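# Move eight loaded pallets from store racks to dispatch bay

## Task

Using the pallet platforms, carry all eight loaded pallets that sit in the store racks (s1-s5, s6-s10) and set each one down in an empty dispatch-bay rack (b1-b10). Every pallet must be entirely past the door's bay-side face (map x > +1.954 m) before the door's scheduled closing time closes_at_s. Holding the door open with the light curtain does not extend that deadline. Each pallet must stay beyond the door afterwards. Finishing early is fine. A pallet counts as set down only when all of the following hold: it rests in a rack whose switch flag reads 1, no platform's lifting bars touch it, and its load is still on it within the deck's edges. The two loaded pallets already in the bay are not part of the job. No pallet or load may reach the floor; if one does, the scene ends as a failure. The arms have nothing to do. Anything that stays in place only because the robot holds it does not count.

## Robot and tools

Hardware. Two table-mounted Doosan arms (left_arm, right_arm) carry Robotiq grippers, but this job needs neither of them; leave them still. The real work is done by two self-driving pallet platforms. platform_1 serves rack row racks_1 and starts in that row's aisle at map y = 0. platform_2 serves racks_2 and starts in its aisle at map y = -2.200. Each platform is 1.35 m long and 0.91 m wide. Its lifting bars slide into a pallet's pockets, and it can lift up to 500 kg.

Map frame (platforms and racks). x runs along the aisles and y points to the left of +x. Store racks are at negative x and bay racks at positive x. Every rack middle is at x = -5.500, -7.200, -8.900, -10.600, -12.300 for the store (s1..s5 in row 1, s6..s10 in row 2) and at x = +7.150, +8.850, +10.550, +12.250, +13.950 for the bay (b1..b5, b6..b10). Row 1 rack middles are at y = +1.750 and row 2 rack middles at y = -3.950. Racks are entered from the aisle, so the way in is 1.75 m sideways from the aisle line. From the aisle that is to the +y side for row 1 and to the -y side for row 2. At a rack's middle the platform's nose is 0.145 m short of the guard posts. Pallets are 1.2 x 0.8 x 0.144 m and lie lengthwise along the way in. The door spans the aisles. Its opening is 4.2 m wide, centred on y = -1.100, and its bay-side face is at x = +1.954.

The arm scene frame is separate: origin on the table between the arms, +z up, +x over the table, left_arm on +y. It is only relevant to the arms.

execute_actions. This tool takes {"actions": [...]} and runs the actions in order. Each action can hold any of these keys:
- "rows": up to 15 rows, each held for one 1/30 s step. Each row is one list of 18 numbers in [-1, 1] covering both arms: left dx, dy, dz, rx, ry, rz, gripper position, force_limit, speed, then the same nine for the right arm. The first six are an offset from the gripper's measured pose at the action's start, in the gripper's own axes (1.0 = 0.6 m or 180 degrees). They are not a pose. Simply omit rows here.
- "steps": the action's length, 1 to 450 steps, default 15.
- "until": conditions that end the action early. They take the form {device: {field: value}} or [op, value] with =, !=, <, <=, >, >=. Numbers always need an op. You can also use {"all": {"status": "ended"}} or {"any": {"status": "ended"}}. For example: {"platform_1": {"base_status": "done"}}, or {"door": {"closes_at_s": [">", 0]}}.
- Device commands, e.g. "platform_1" or "platform_2". The value is one object, or a list of up to 14 objects that run one after another. An object may hold:
  - "base" with exactly one of "translate_m" or "rotate_rad". translate_m is -26.5 to 26.5 m: a straight drive along the current heading, where negative means backward. rotate_rad is -6.5 to 6.5 rad: a turn on the spot, where positive means left. Both are relative moves from where the platform stands, or from its current goal if it is still moving. Both are also corrected toward a planned pose that accumulates earlier commands. Sending rotate_rad 0 only realigns the heading.
  - "joints": {"lift_m": 0 to 0.06}. This is an absolute bar height above the lowest position. A full stroke takes 4 s.
  - "speed_m_s": 0.2 to 2. This sets the top travel speed from now on and starts at 2. Turning rate is capped at 0.25 rad/s per m/s.
  - "stop": true, which must be sent alone.
A single bad value or name rejects the entire call before anything moves.

Safe sequence for one pallet. Read map_x, map_y and map_heading first. Drive along the aisle until level with the store rack, then turn 90 degrees to face it. Before entering, set speed_m_s to 0.3 or lower; the scanners' field is off at that speed, so the rack legs won't trip it. Drive in 1.75 m, raise lift_m to 0.06, and check load_kg. Back out 1.75 m slowly and lower the bars to 0; the pallet then rides on the cover. Turn, then drive through the door to the bay rack at higher speed. Face the rack, raise the bars, and drive in slowly. Lower the bars to 0 and check that the rack flag reads 1. Back out.

Keep speed at 0.3 or below whenever the bars are not fully down. A wheel rim going faster than 0.36 m/s with raised bars brakes the platform into a contact_stop, and a lift command is refused while wheels are fast. Accelerations are fixed at 0.37 m/s2, which keeps loads steady. Don't let the two platforms approach each other, and don't ram racks or walls. Pick free bay racks, since some already hold pallets.

Result lines, one per device and label:
- base_odometry: x, y, heading (these drift).
- map_pose: map_x, map_y, map_heading (reliable; within a few mm near racks).
- planned_pose: plan_ahead, plan_left, plan_turn, meaning what is still owed.
- base_status: moving, done, contact_stop, time_out, stopped, missed, or protective_stop. A protective_stop means the scanners braked; re-send the move away from the obstacle or at 0.3 m/s or less. A contact_stop, time_out, missed or protective_stop drops the rest of a list.
- base_answer and lift_answer: taken or not_taken (re-send once the wheels have stopped). lift_answer can also read refused_too_fast.
- joint_positions: lift_m. joint_status: lift_status.
- Also reported: lift (down/up/between), safety (braking/ok), load_kg (valid only after a rise), and queue / queue_left.
- racks_1 and racks_2 report s1..b10 flags as 1 or 0.
- door reports state (open/shut/between) and closes_at_s on the scene clock. The leaf starts down at that time and is shut about 10 s later, then stays shut.

Other tools:
- zoom_image {camera, region [x0, y0, x1, y1] in pixels, at most 504 x 504}. cam_shipping watches the bay and cam_store the store; cam_high, cam_low and the wrist cameras cover the table.
- read_manual gives only the licence texts.
- finished_scene {scene} ends the scene for good. Call it only once every pallet rests in its bay rack, with the bars down and clear of it.

Each tool is called after "Emit:" by a JSON object that holds its "fn" and its "kwargs".

## Session

Emit:
{"fn": "execute_actions", "kwargs": {"actions": []}}

Scene clock: 0.00 s.
left_arm: end_effector_position=(+0.0902, +0.3196, +0.3012) position_measured=3 object_status=3 end_effector_quat_wxyz=(-0.018, +0.612, -0.791, -0.003) end_effector_velocity=(-0.000, +0.000, +0.000) end_effector_angular_velocity=(+0.002, +0.001, -0.001) | right_arm: end_effector_position=(+0.7219, -0.1405, +0.3800) position_measured=3 object_status=3 end_effector_quat_wxyz=(+0.519, -0.227, +0.811, +0.150) end_effector_velocity=(-0.000, -0.001, -0.000) end_effector_angular_velocity=(-0.000, +0.000, -0.000)
Joint positions: left_arm=[-1.296 -0.577  2.217  0.027  1.525  1.908] | right_arm=[ 0.263 -0.047  2.088  1.673  0.247  2.929]
Joint velocities: left_arm=[-0.001  0.    -0.    -0.001  0.002 -0.   ] | right_arm=[-0.001 -0.001  0.001  0.     0.001 -0.001]
Joint torques (N m, as the joint torque sensors report them, + toward a larger angle): no reading
Flange force (N, the push that the arm receives, along the gripper's own x y z axes): no reading
Hand target (left_arm): +0.090, +0.320, +0.301; +0.018, -0.612, +0.791, +0.003
Hand target (right_arm): +0.722, -0.140, +0.380; +0.519, -0.227, +0.811, +0.150
platform_1.base_odometry: x=+0.000 y=+0.000 heading=+0.000 (m, m, rad; from the platform's pose at the start)
platform_1.map_pose: map_x=-4.30 map_y=+0.03 map_heading=+0.0087 (m, m, rad; on the building's map)
platform_1.planned_pose: plan_ahead=+0.00 plan_left=+0.00 plan_turn=+0.0000 (m ahead, m left, rad left of the pose on the map)
platform_1.base_status: done
platform_1.joint_positions: lift_m=+0.000
platform_1.joint_status: done
platform_1: translate_m=0.000 translate_m_goal=0.000 rotate_rad=0.000 rotate_rad_goal=0.000 base_answer=taken lift_m_goal=0.000 lift_answer=taken lift=down safety=ok load_kg=-51 refusals=0 queue=idle queue_left=0
platform_2.base_odometry: x=+0.000 y=+0.000 heading=+0.000 (m, m, rad; from the platform's pose at the start)
platform_2.map_pose: map_x=-0.74 map_y=-2.20 map_heading=-0.0393 (m, m, rad; on the building's map)
platform_2.planned_pose: plan_ahead=+0.00 plan_left=+0.00 plan_turn=+0.0000 (m ahead, m left, rad left of the pose on the map)
platform_2.base_status: done
platform_2.joint_positions: lift_m=+0.000
platform_2.joint_status: done
platform_2: translate_m=0.000 translate_m_goal=0.000 rotate_rad=0.000 rotate_rad_goal=0.000 base_answer=taken lift_m_goal=0.000 lift_answer=taken lift=down safety=ok load_kg=-51 refusals=0 queue=idle queue_left=0
racks_1: s1=0 s2=1 s3=1 s4=1 s5=1 b1=0 b2=1 b3=0 b4=0 b5=0
racks_2: s6=1 s7=0 s8=1 s9=1 s10=1 b6=1 b7=0 b8=0 b9=0 b10=0
door: state=open closes_at_s=510

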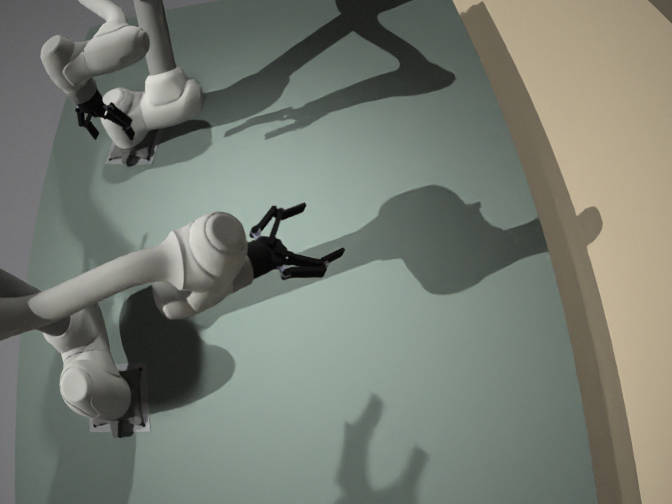

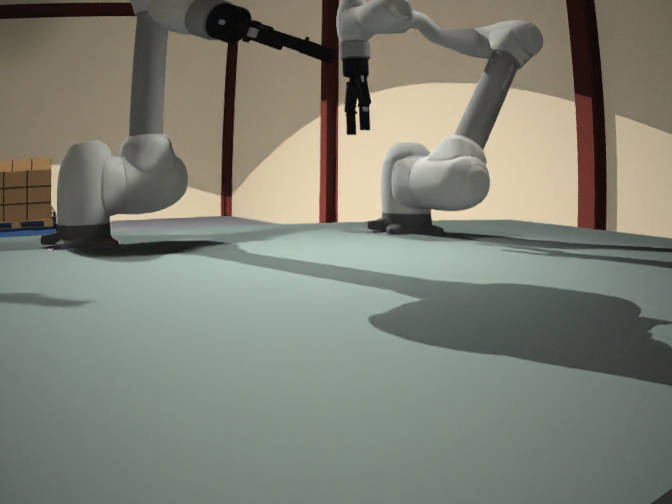

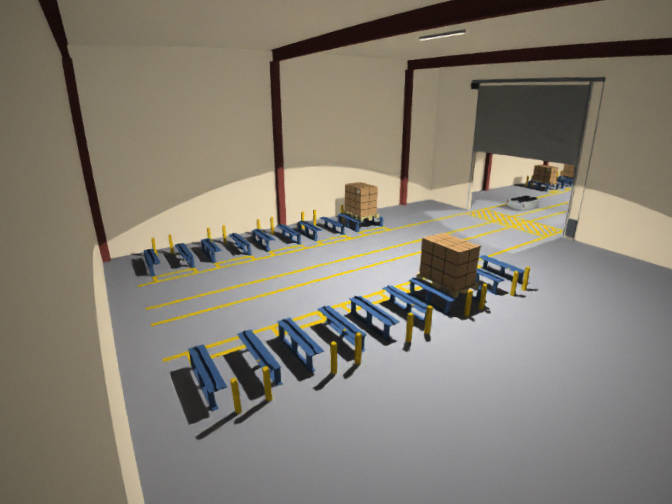

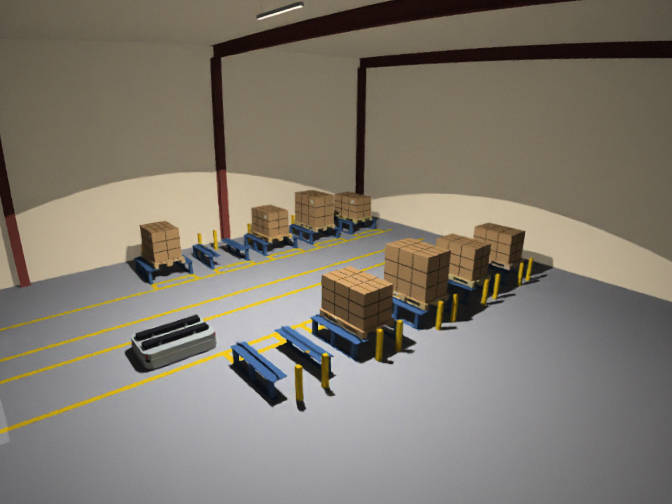

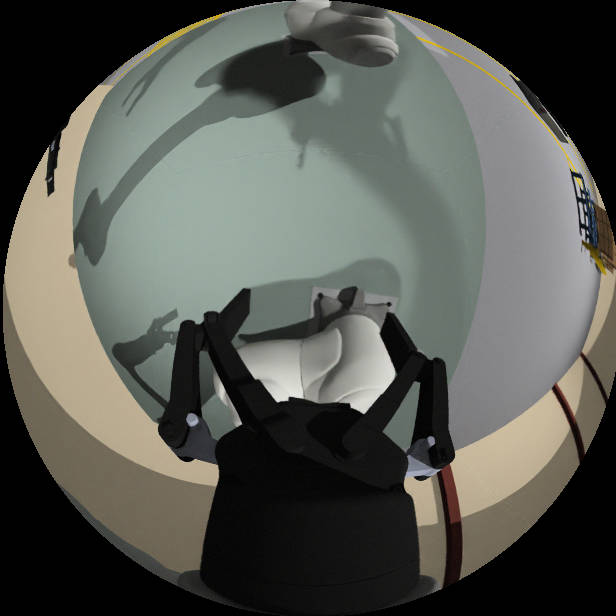

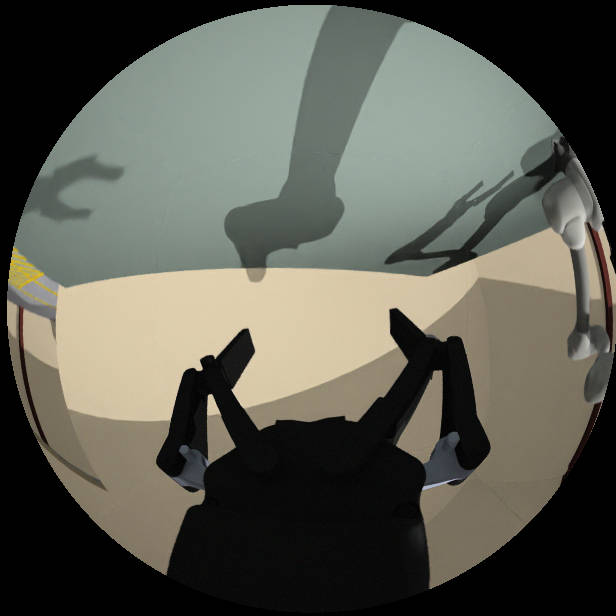

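Emit:
{"fn": "execute_actions", "kwargs": {"actions": [{"platform_1":[{"base":{"translate_m":-2.9}},{"base":{"rotate_rad":1.5621}},{"speed_m_s":0.3,"base":{"translate_m":1.745}},{"joints":{"lift_m":0.06}},{"base":{"translate_m":-1.75}},{"speed_m_s":2,"base":{"rotate_rad":-1.5708},"joints":{"lift_m":0}},{"base":{"translate_m":14.35}},{"base":{"rotate_rad":1.5708},"joints":{"lift_m":0.06}},{"speed_m_s":0.3,"base":{"translate_m":1.75}},{"joints":{"lift_m":0}},{"base":{"translate_m":-1.75}},{"speed_m_s":2,"base":{"rotate_rad":-1.5708}},{"base":{"translate_m":-16.05}},{"base":{"rotate_rad":1.5708}}],"platform_2":[{"base":{"translate_m":-4.764}},{"base":{"rotate_rad":-1.5315}},{"speed_m_s":0.3,"base":{"translate_m":1.937}},{"joints":{"lift_m":0.06}},{"base":{"translate_m":-1.75}},{"speed_m_s":2,"base":{"rotate_rad":1.5708},"joints":{"lift_m":0}},{"base":{"translate_m":14.35}},{"base":{"rotate_rad":-1.5708},"joints":{"lift_m":0.06}},{"speed_m_s":0.3,"base":{"translate_m":1.75}},{"joints":{"lift_m":0}},{"base":{"translate_m":-1.75}},{"speed_m_s":2,"base":{"rotate_rad":1.5708}},{"base":{"translate_m":-17.75}},{"base":{"rotate_rad":-1.5708}}],"steps":450},{"steps":450},{"steps":200}]}}

Scene clock: 43.67 s.
left_arm: end_effector_position=(+0.0902, +0.3196, +0.3012) position_measured=3 object_status=3 end_effector_quat_wxyz=(-0.018, +0.612, -0.791, -0.003) end_effector_velocity=(+0.000, -0.000, +0.000) end_effector_angular_velocity=(-0.001, -0.001, -0.000) | right_arm: end_effector_position=(+0.7219, -0.1405, +0.3800) position_measured=3 object_status=3 end_effector_quat_wxyz=(+0.519, -0.227, +0.811, +0.150) end_effector_velocity=(+0.000, +0.001, +0.001) end_effector_angular_velocity=(+0.002, -0.001, +0.000)
Joint positions: left_arm=[-1.296 -0.577  2.217  0.027  1.525  1.908] | right_arm=[ 0.263 -0.047  2.088  1.673  0.247  2.929]
Joint velocities: left_arm=[-0.    -0.    -0.     0.001 -0.    -0.   ] | right_arm=[ 0.001 -0.    -0.002  0.001  0.     0.001]
Joint torques (N m, as the joint torque sensors report them, + toward a larger angle): left_arm=[  3.38  18.9  -41.07   4.55  -0.05   0.54] | right_arm=[ -2.55 -37.92 -42.88   0.09   0.45   0.16]
Flange force (N, the push that the arm receives, along the gripper's own x y z axes): left_arm=[-1.1 20.7 -1.9] | right_arm=no reading
Flange force at the end of the 1st action (N, along the gripper's axes at the end of the call): left_arm=[6.0 16.8 -0.8] | right_arm=no reading
Flange force at the end of the 2nd action (N, along the gripper's axes at the end of the call): left_arm=[0.7 17.3 -2.3] | right_arm=no reading
Hand target (left_arm): +0.090, +0.320, +0.301; +0.018, -0.612, +0.791, +0.003
Hand target (right_arm): +0.722, -0.140, +0.380; +0.519, -0.227, +0.811, +0.150
platform_1.base_odometry: x=+2.001 y=-0.061 heading=-0.003 (m, m, rad; from the platform's pose at the start)
platform_1.map_pose: map_x=-2.24 map_y=+0.00 map_heading=-0.0044 (m, m, rad; on the building's map)
platform_1.planned_pose: plan_ahead=+9.39 plan_left=+0.04 plan_turn=+0.0044 (m ahead, m left, rad left of the pose on the map)
platform_1.base_status: moving
platform_1.joint_positions: lift_m=+0.000
platform_1.joint_status: done
platform_1: translate_m=2.059 translate_m_goal=11.439 rotate_rad=-0.003 rotate_rad_goal=0.000 base_answer=taken lift_m_goal=0.000 lift_answer=taken lift=down safety=ok load_kg=-48 refusals=0 queue=running queue_left=7
platform_2.base_odometry: x=-2.935 y=-0.066 heading=+0.037 (m, m, rad; from the platform's pose at the start)
platform_2.map_pose: map_x=-3.62 map_y=-2.21 map_heading=+0.0087 (m, m, rad; on the building's map)
platform_2.planned_pose: plan_ahead=+12.47 plan_left=-0.10 plan_turn=-0.0087 (m ahead, m left, rad left of the pose on the map)
platform_2.base_status: moving
platform_2.joint_positions: lift_m=+0.000
platform_2.joint_status: done
platform_2: translate_m=-2.710 translate_m_goal=9.765 rotate_rad=0.037 rotate_rad_goal=0.036 base_answer=taken lift_m_goal=0.000 lift_answer=taken lift=down safety=ok load_kg=-48 refusals=0 queue=running queue_left=7
racks_1: s1=0 s2=0 s3=1 s4=1 s5=1 b1=0 b2=1 b3=0 b4=0 b5=0
racks_2: s6=0 s7=0 s8=1 s9=1 s10=1 b6=1 b7=0 b8=0 b9=0 b10=0
door: state=open closes_at_s=510
camera_calibration (this result's frames):
cam_left_wrist: T_world_to_cam=[[-0.991908, 0.11444, -0.0549724, 0.0826567], [0.0779144, 0.890576, 0.448111, -0.421071], [0.100239, 0.440202, -0.892286, 0.314676], [0, 0, 0, 1]] pos_world=[0.0832525, 0.227016, 0.474011]
cam_right_wrist: T_world_to_cam=[[-0.407605, 0.903941, 0.129417, 0.379001], [0.180289, -0.0592724, 0.981826, -0.486595], [0.895184, 0.42353, -0.138811, -0.342899], [0, 0, 0, 1]] pos_world=[0.549168, -0.226208, 0.381104]

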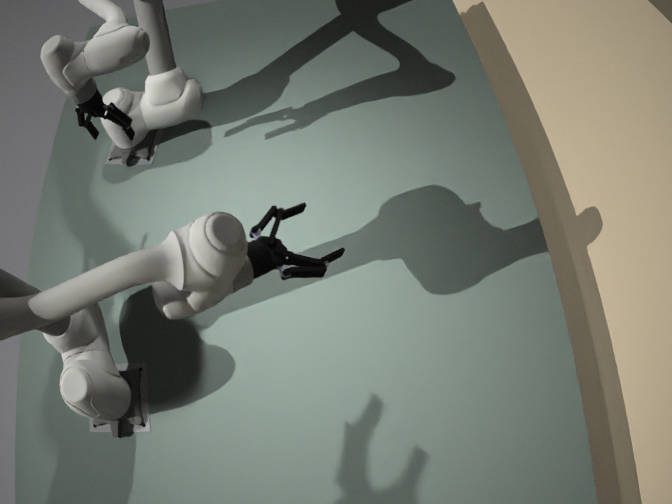

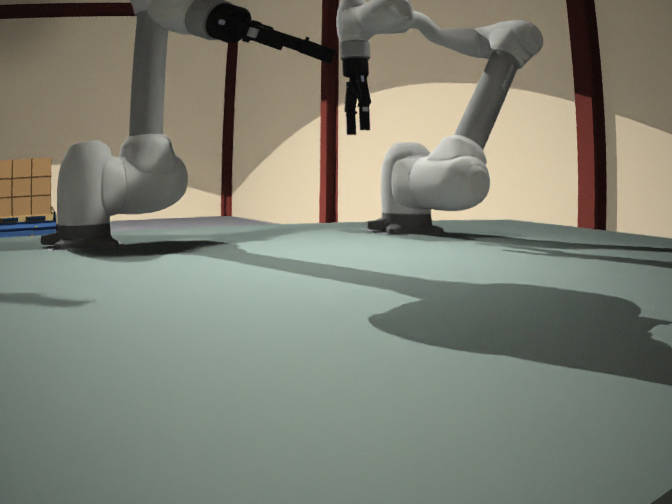

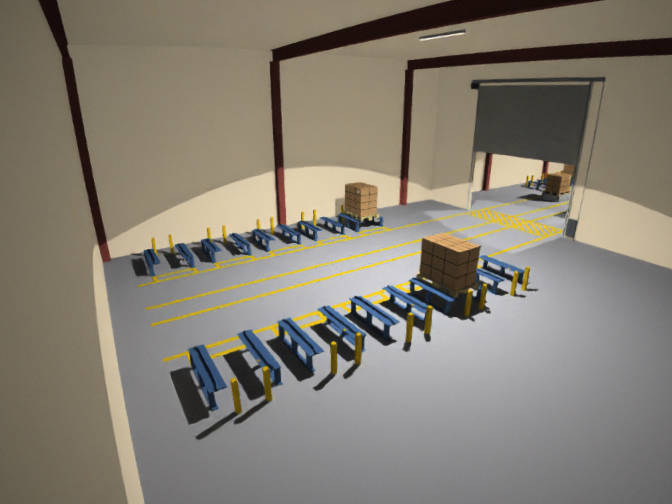

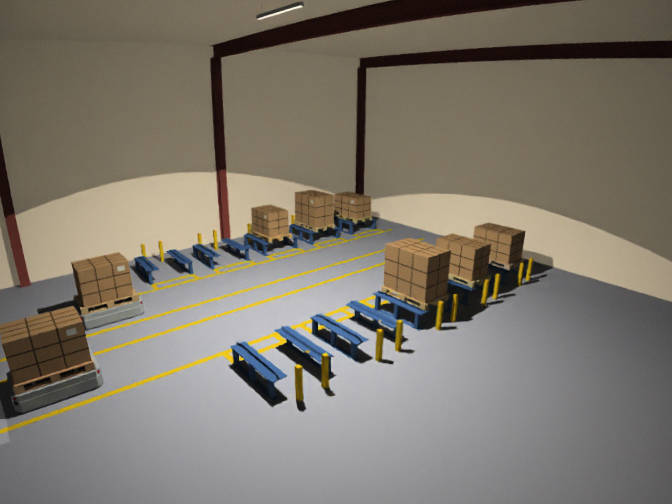

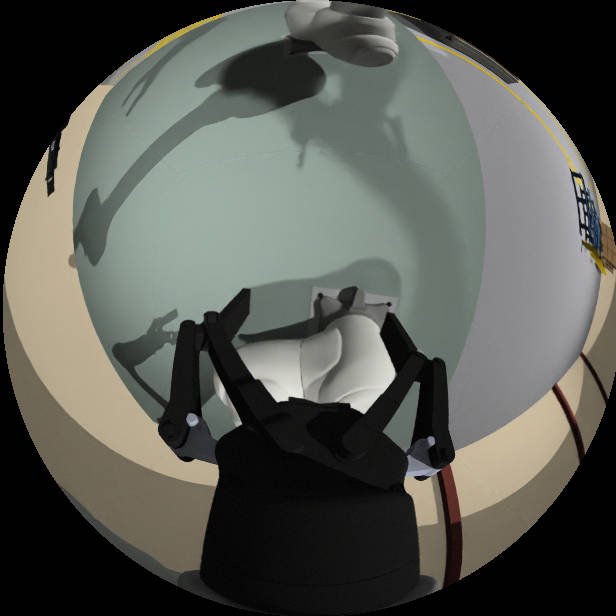

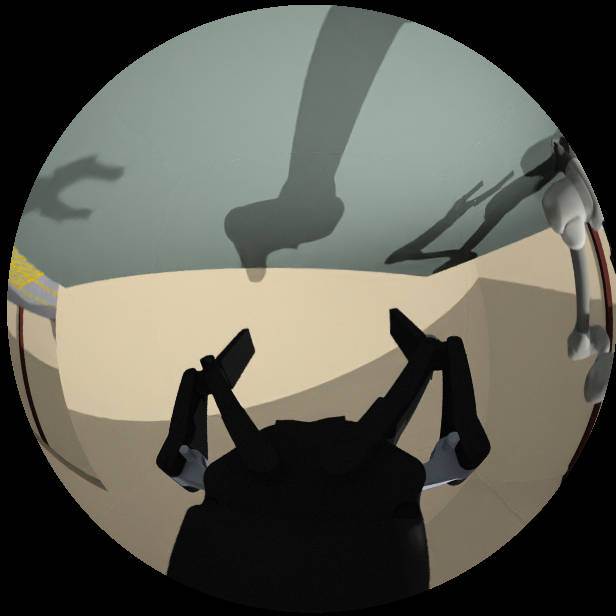

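Emit:
{"fn": "execute_actions", "kwargs": {"actions": [{"steps":450,"until":{"platform_1":{"queue":["!=","running"]}}},{"steps":450,"until":{"platform_1":{"queue":["!=","running"]}}},{"steps":450,"until":{"platform_1":{"queue":["!=","running"]}}},{"steps":450,"until":{"platform_1":{"queue":["!=","running"]}}},{"steps":150,"until":{"platform_2":{"queue":["!=","running"]}}}]}}

Scene clock: 97.37 s.
left_arm: end_effector_position=(+0.0902, +0.3196, +0.3012) position_measured=3 object_status=3 end_effector_quat_wxyz=(-0.018, +0.612, -0.791, -0.003) end_effector_velocity=(+0.000, -0.000, -0.000) end_effector_angular_velocity=(+0.000, -0.000, +0.002) | right_arm: end_effector_position=(+0.7219, -0.1405, +0.3800) position_measured=3 object_status=3 end_effector_quat_wxyz=(+0.519, -0.227, +0.811, +0.150) end_effector_velocity=(-0.001, +0.001, -0.001) end_effector_angular_velocity=(-0.001, +0.001, +0.002)
Joint positions: left_arm=[-1.296 -0.577  2.217  0.027  1.525  1.908] | right_arm=[ 0.263 -0.047  2.088  1.673  0.247  2.929]
Joint velocities: left_arm=[ 0.001  0.001 -0.     0.    -0.    -0.   ] | right_arm=[ 0.002  0.     0.001 -0.    -0.    -0.   ]
Joint torques (N m, as the joint torque sensors report them, + toward a larger angle): left_arm=[  5.71  16.77 -40.32   4.28  -0.11   0.22] | right_arm=[ -1.67 -37.8  -43.35  -0.03   0.44   0.21]
Flange force (N, the push that the arm receives, along the gripper's own x y z axes): left_arm=[6.0 26.7 -3.3] | right_arm=no reading
Flange force at the end of the 1st action (N, along the gripper's axes at the end of the call): left_arm=[2.4 9.0 -1.2] | right_arm=no reading
Flange force at the end of the 2nd action (N, along the gripper's axes at the end of the call): left_arm=[0.2 18.5 -0.8] | right_arm=no reading
Flange force at the end of the 3rd action (N, along the gripper's axes at the end of the call): left_arm=[2.2 30.8 -2.3] | right_arm=no reading
Flange force at the end of the 4th action (N, along the gripper's axes at the end of the call): left_arm=[5.7 18.8 -1.6] | right_arm=no reading
Hand target (left_arm): +0.090, +0.320, +0.301; +0.018, -0.612, +0.791, +0.003
Hand target (right_arm): +0.722, -0.140, +0.380; +0.519, -0.227, +0.811, +0.150
platform_1.base_odometry: x=-4.591 y=-0.058 heading=+1.567 (m, m, rad; from the platform's pose at the start)
platform_1.map_pose: map_x=-8.91 map_y=-0.01 map_heading=+1.5708 (m, m, rad; on the building's map)
platform_1.planned_pose: plan_ahead=+0.01 plan_left=-0.01 plan_turn=+0.0000 (m ahead, m left, rad left of the pose on the map)
platform_1.base_status: done
platform_1.joint_positions: lift_m=+0.000
platform_1.joint_status: done
platform_1: translate_m=-4.590 translate_m_goal=-4.590 rotate_rad=1.567 rotate_rad_goal=1.567 base_answer=taken lift_m_goal=0.000 lift_answer=taken lift=down safety=ok load_kg=-48 refusals=0 queue=done queue_left=0
platform_2.base_odometry: x=-8.158 y=-0.183 heading=-1.542 (m, m, rad; from the platform's pose at the start)
platform_2.map_pose: map_x=-8.91 map_y=-2.20 map_heading=-1.5708 (m, m, rad; on the building's map)
platform_2.planned_pose: plan_ahead=+0.00 plan_left=+0.01 plan_turn=+0.0000 (m ahead, m left, rad left of the pose on the map)
platform_2.base_status: done
platform_2.joint_positions: lift_m=+0.000
platform_2.joint_status: done
platform_2: translate_m=-7.966 translate_m_goal=-7.966 rotate_rad=-1.542 rotate_rad_goal=-1.542 base_answer=taken lift_m_goal=0.000 lift_answer=taken lift=down safety=ok load_kg=-48 refusals=0 queue=done queue_left=0
racks_1: s1=0 s2=0 s3=1 s4=1 s5=1 b1=1 b2=1 b3=0 b4=0 b5=0
racks_2: s6=0 s7=0 s8=1 s9=1 s10=1 b6=1 b7=1 b8=0 b9=0 b10=0
door: state=open closes_at_s=510
camera_calibration (this result's frames):
cam_left_wrist: T_world_to_cam=[[-0.991908, 0.114439, -0.0549733, 0.0826575], [0.0779133, 0.890577, 0.44811, -0.421071], [0.100239, 0.440201, -0.892286, 0.314677], [0, 0, 0, 1]] pos_world=[0.0832527, 0.227016, 0.474012]
cam_right_wrist: T_world_to_cam=[[-0.407604, 0.903942, 0.129416, 0.379002], [0.180288, -0.0592718, 0.981826, -0.486594], [0.895185, 0.423528, -0.13881, -0.3429], [0, 0, 0, 1]] pos_world=[0.549168, -0.226209, 0.381104]

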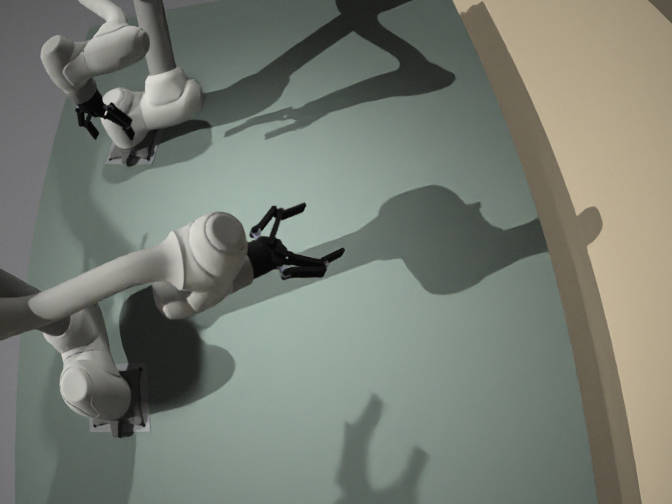

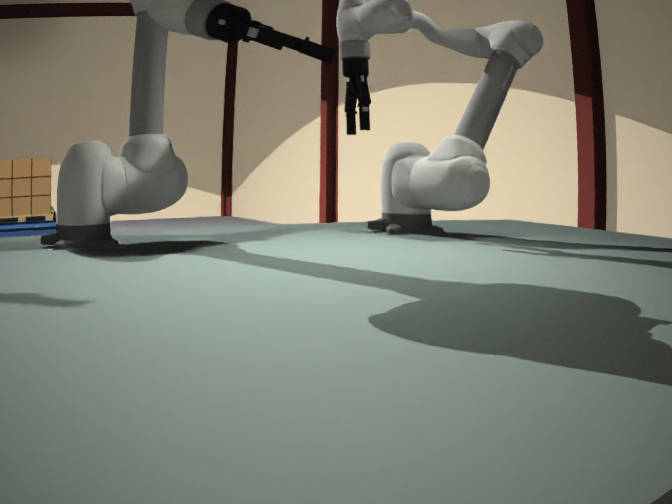

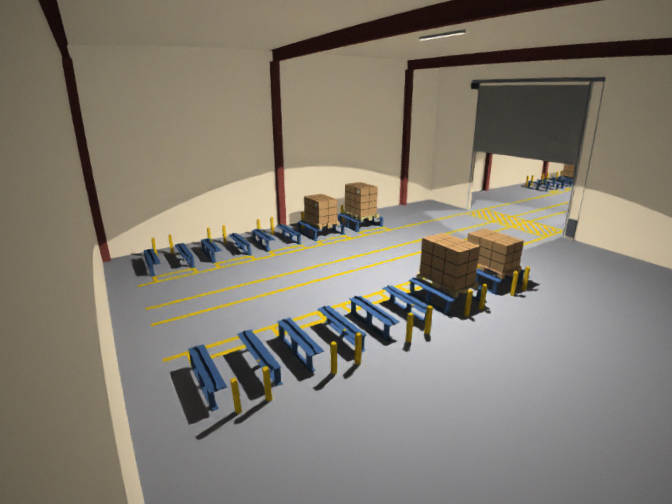

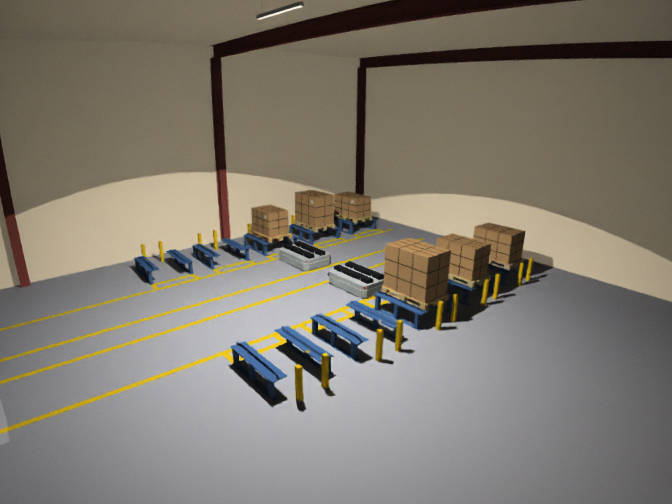

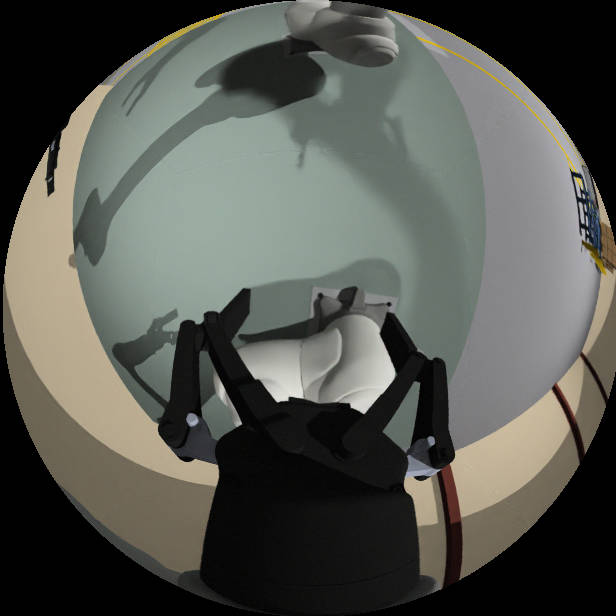

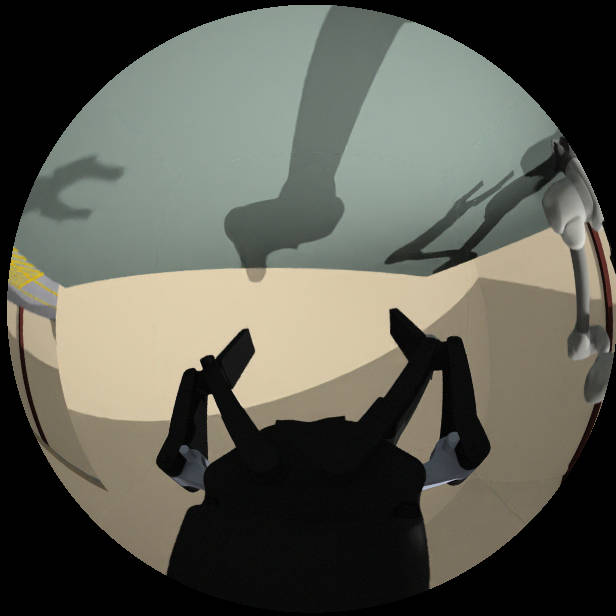

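Emit:
{"fn": "execute_actions", "kwargs": {"actions": [{"platform_1":[{"speed_m_s":0.3,"base":{"translate_m":1.75}},{"joints":{"lift_m":0.06}},{"base":{"translate_m":-1.75}},{"speed_m_s":2,"base":{"rotate_rad":-1.5708},"joints":{"lift_m":0}},{"base":{"translate_m":19.45}},{"base":{"rotate_rad":1.5708},"joints":{"lift_m":0.06}},{"speed_m_s":0.3,"base":{"translate_m":1.75}},{"joints":{"lift_m":0}},{"base":{"translate_m":-1.75}},{"speed_m_s":2,"base":{"rotate_rad":-1.5708}},{"base":{"translate_m":-21.15}},{"base":{"rotate_rad":1.5708}},{"speed_m_s":0.3,"base":{"translate_m":1.75}},{"joints":{"lift_m":0.06}}],"platform_2":[{"speed_m_s":0.3,"base":{"translate_m":1.75}},{"joints":{"lift_m":0.06}},{"base":{"translate_m":-1.75}},{"speed_m_s":2,"base":{"rotate_rad":1.5708},"joints":{"lift_m":0}},{"base":{"translate_m":19.45}},{"base":{"rotate_rad":-1.5708},"joints":{"lift_m":0.06}},{"speed_m_s":0.3,"base":{"translate_m":1.75}},{"joints":{"lift_m":0}},{"base":{"translate_m":-1.75}},{"speed_m_s":2,"base":{"rotate_rad":1.5708}},{"base":{"translate_m":-21.15}},{"base":{"rotate_rad":-1.5708}},{"speed_m_s":0.3,"base":{"translate_m":1.75}},{"joints":{"lift_m":0.06}}],"steps":450},{"steps":450,"until":{"all":{"status":"ended"}}},{"steps":450,"until":{"all":{"status":"ended"}}},{"steps":450,"until":{"all":{"status":"ended"}}},{"steps":450,"until":{"all":{"status":"ended"}}},{"steps":450,"until":{"all":{"status":"ended"}}},{"steps":450,"until":{"all":{"status":"ended"}}}]}}

Scene clock: 190.23 s.
left_arm: end_effector_position=(+0.0902, +0.3196, +0.3012) position_measured=3 object_status=3 end_effector_quat_wxyz=(-0.018, +0.612, -0.791, -0.003) end_effector_velocity=(-0.000, +0.001, -0.000) end_effector_angular_velocity=(+0.002, +0.000, -0.001) | right_arm: end_effector_position=(+0.7219, -0.1405, +0.3800) position_measured=3 object_status=3 end_effector_quat_wxyz=(+0.519, -0.227, +0.811, +0.150) end_effector_velocity=(+0.001, +0.001, -0.001) end_effector_angular_velocity=(-0.000, +0.002, +0.001)
Joint positions: left_arm=[-1.296 -0.577  2.217  0.027  1.525  1.908] | right_arm=[ 0.263 -0.047  2.088  1.673  0.247  2.929]
Joint velocities: left_arm=[-0.001 -0.     0.    -0.     0.002 -0.   ] | right_arm=[ 0.     0.003 -0.001 -0.     0.     0.   ]
Joint torques (N m, as the joint torque sensors report them, + toward a larger angle): left_arm=[  3.24  18.5  -41.73   4.57   0.22   0.08] | right_arm=[ -0.77 -36.23 -43.03   0.17   0.44   0.17]
Flange force (N, the push that the arm receives, along the gripper's own x y z axes): left_arm=[-1.3 18.0 -0.1] | right_arm=no reading
Flange force at the end of the 2nd action (N, along the gripper's axes at the end of the call): left_arm=[2.0 19.4 -2.8] | right_arm=no reading
Flange force at the end of the 3rd action (N, along the gripper's axes at the end of the call): left_arm=[3.5 21.6 -3.8] | right_arm=no reading
Flange force at the end of the 4th action (N, along the gripper's axes at the end of the call): left_arm=[1.3 10.9 -2.0] | right_arm=no reading
Flange force at the end of the 5th action (N, along the gripper's axes at the end of the call): left_arm=[1.8 20.2 -1.6] | right_arm=no reading
Hand target (left_arm): +0.090, +0.320, +0.301; +0.018, -0.612, +0.791, +0.003
Hand target (right_arm): +0.722, -0.140, +0.380; +0.519, -0.227, +0.811, +0.150
platform_1.base_odometry: x=-6.251 y=+1.603 heading=+1.571 (m, m, rad; from the platform's pose at the start)
platform_1.map_pose: map_x=-10.60 map_y=+1.75 map_heading=+1.5708 (m, m, rad; on the building's map)
platform_1.planned_pose: plan_ahead=+0.00 plan_left=+0.00 plan_turn=+0.0000 (m ahead, m left, rad left of the pose on the map)
platform_1.base_status: moving
platform_1.joint_positions: lift_m=+0.000
platform_1.joint_status: done
platform_1: translate_m=-4.492 translate_m_goal=-4.490 rotate_rad=1.571 rotate_rad_goal=1.571 base_answer=taken lift_m_goal=0.000 lift_answer=taken lift=down safety=ok load_kg=-48 refusals=0 queue=running queue_left=1
platform_2.base_odometry: x=-9.805 y=-1.923 heading=-1.549 (m, m, rad; from the platform's pose at the start)
platform_2.map_pose: map_x=-10.60 map_y=-3.95 map_heading=-1.5708 (m, m, rad; on the building's map)
platform_2.planned_pose: plan_ahead=+0.00 plan_left=+0.00 plan_turn=+0.0000 (m ahead, m left, rad left of the pose on the map)
platform_2.base_status: done
platform_2.joint_positions: lift_m=+0.014
platform_2.joint_status: moving
platform_2: translate_m=-7.899 translate_m_goal=-7.899 rotate_rad=-1.549 rotate_rad_goal=-1.548 base_answer=taken lift_m_goal=0.060 lift_answer=taken lift=between safety=ok load_kg=3 refusals=0 queue=running queue_left=0
racks_1: s1=0 s2=0 s3=0 s4=1 s5=1 b1=1 b2=1 b3=1 b4=0 b5=0
racks_2: s6=0 s7=0 s8=0 s9=1 s10=1 b6=1 b7=1 b8=1 b9=0 b10=0
door: state=open closes_at_s=510
camera_calibration (this result's frames):
cam_left_wrist: T_world_to_cam=[[-0.991908, 0.114439, -0.0549731, 0.0826574], [0.0779133, 0.890576, 0.448111, -0.421071], [0.100239, 0.440201, -0.892286, 0.314676], [0, 0, 0, 1]] pos_world=[0.0832527, 0.227016, 0.474012]
cam_right_wrist: T_world_to_cam=[[-0.407604, 0.903942, 0.129416, 0.379002], [0.180288, -0.0592717, 0.981826, -0.486594], [0.895185, 0.423528, -0.13881, -0.3429], [0, 0, 0, 1]] pos_world=[0.549168, -0.226209, 0.381104]

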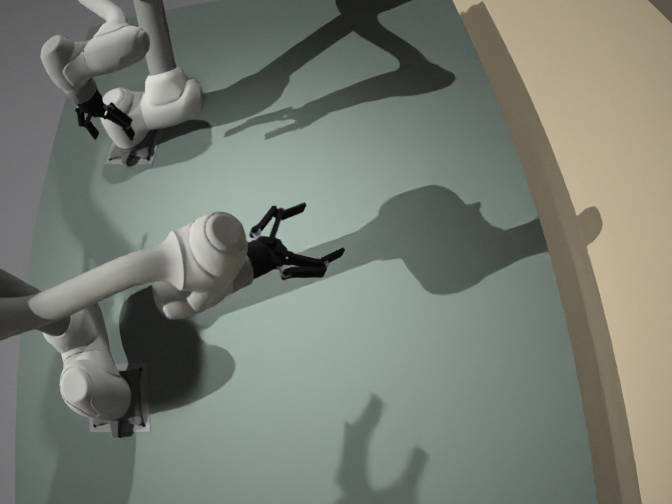

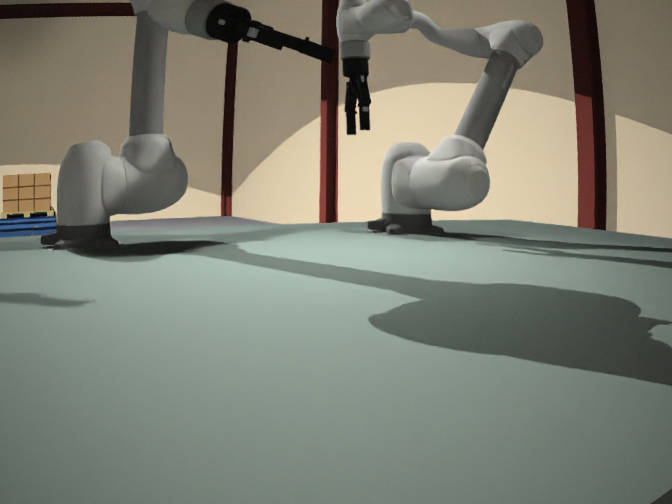

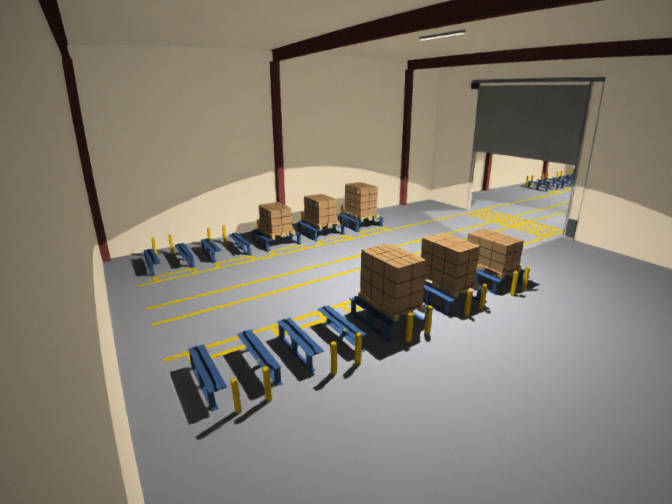

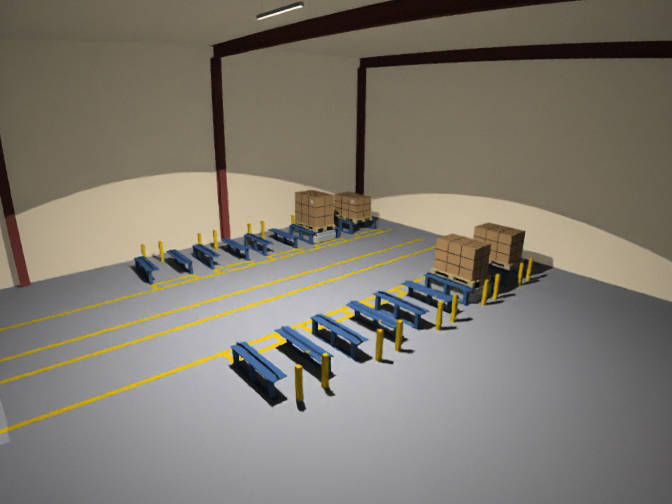

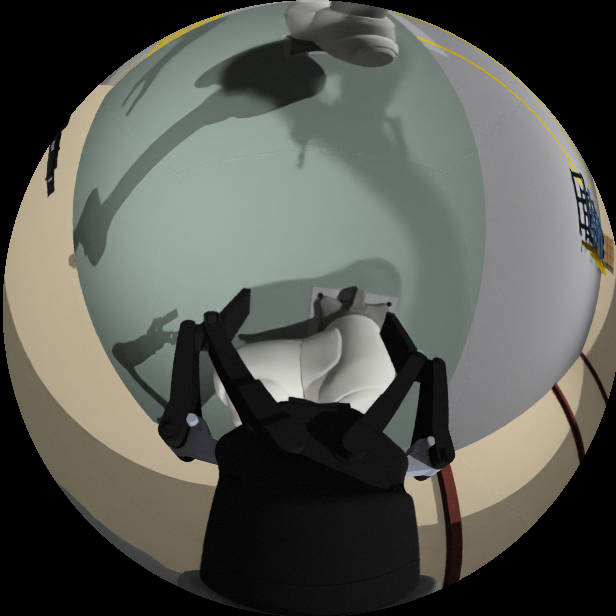

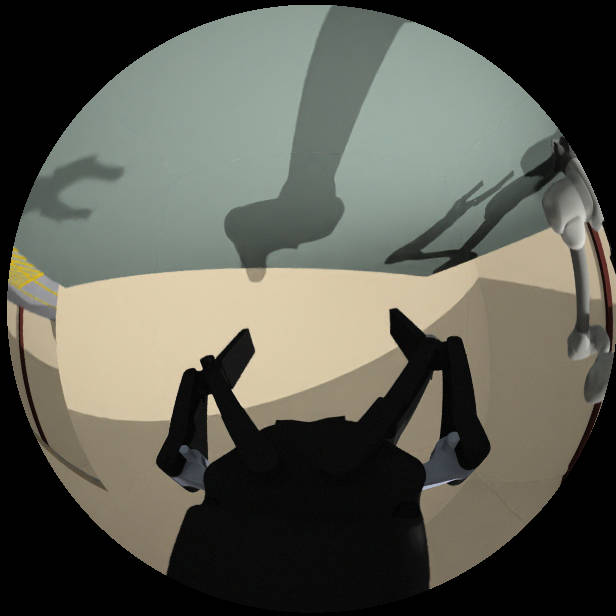

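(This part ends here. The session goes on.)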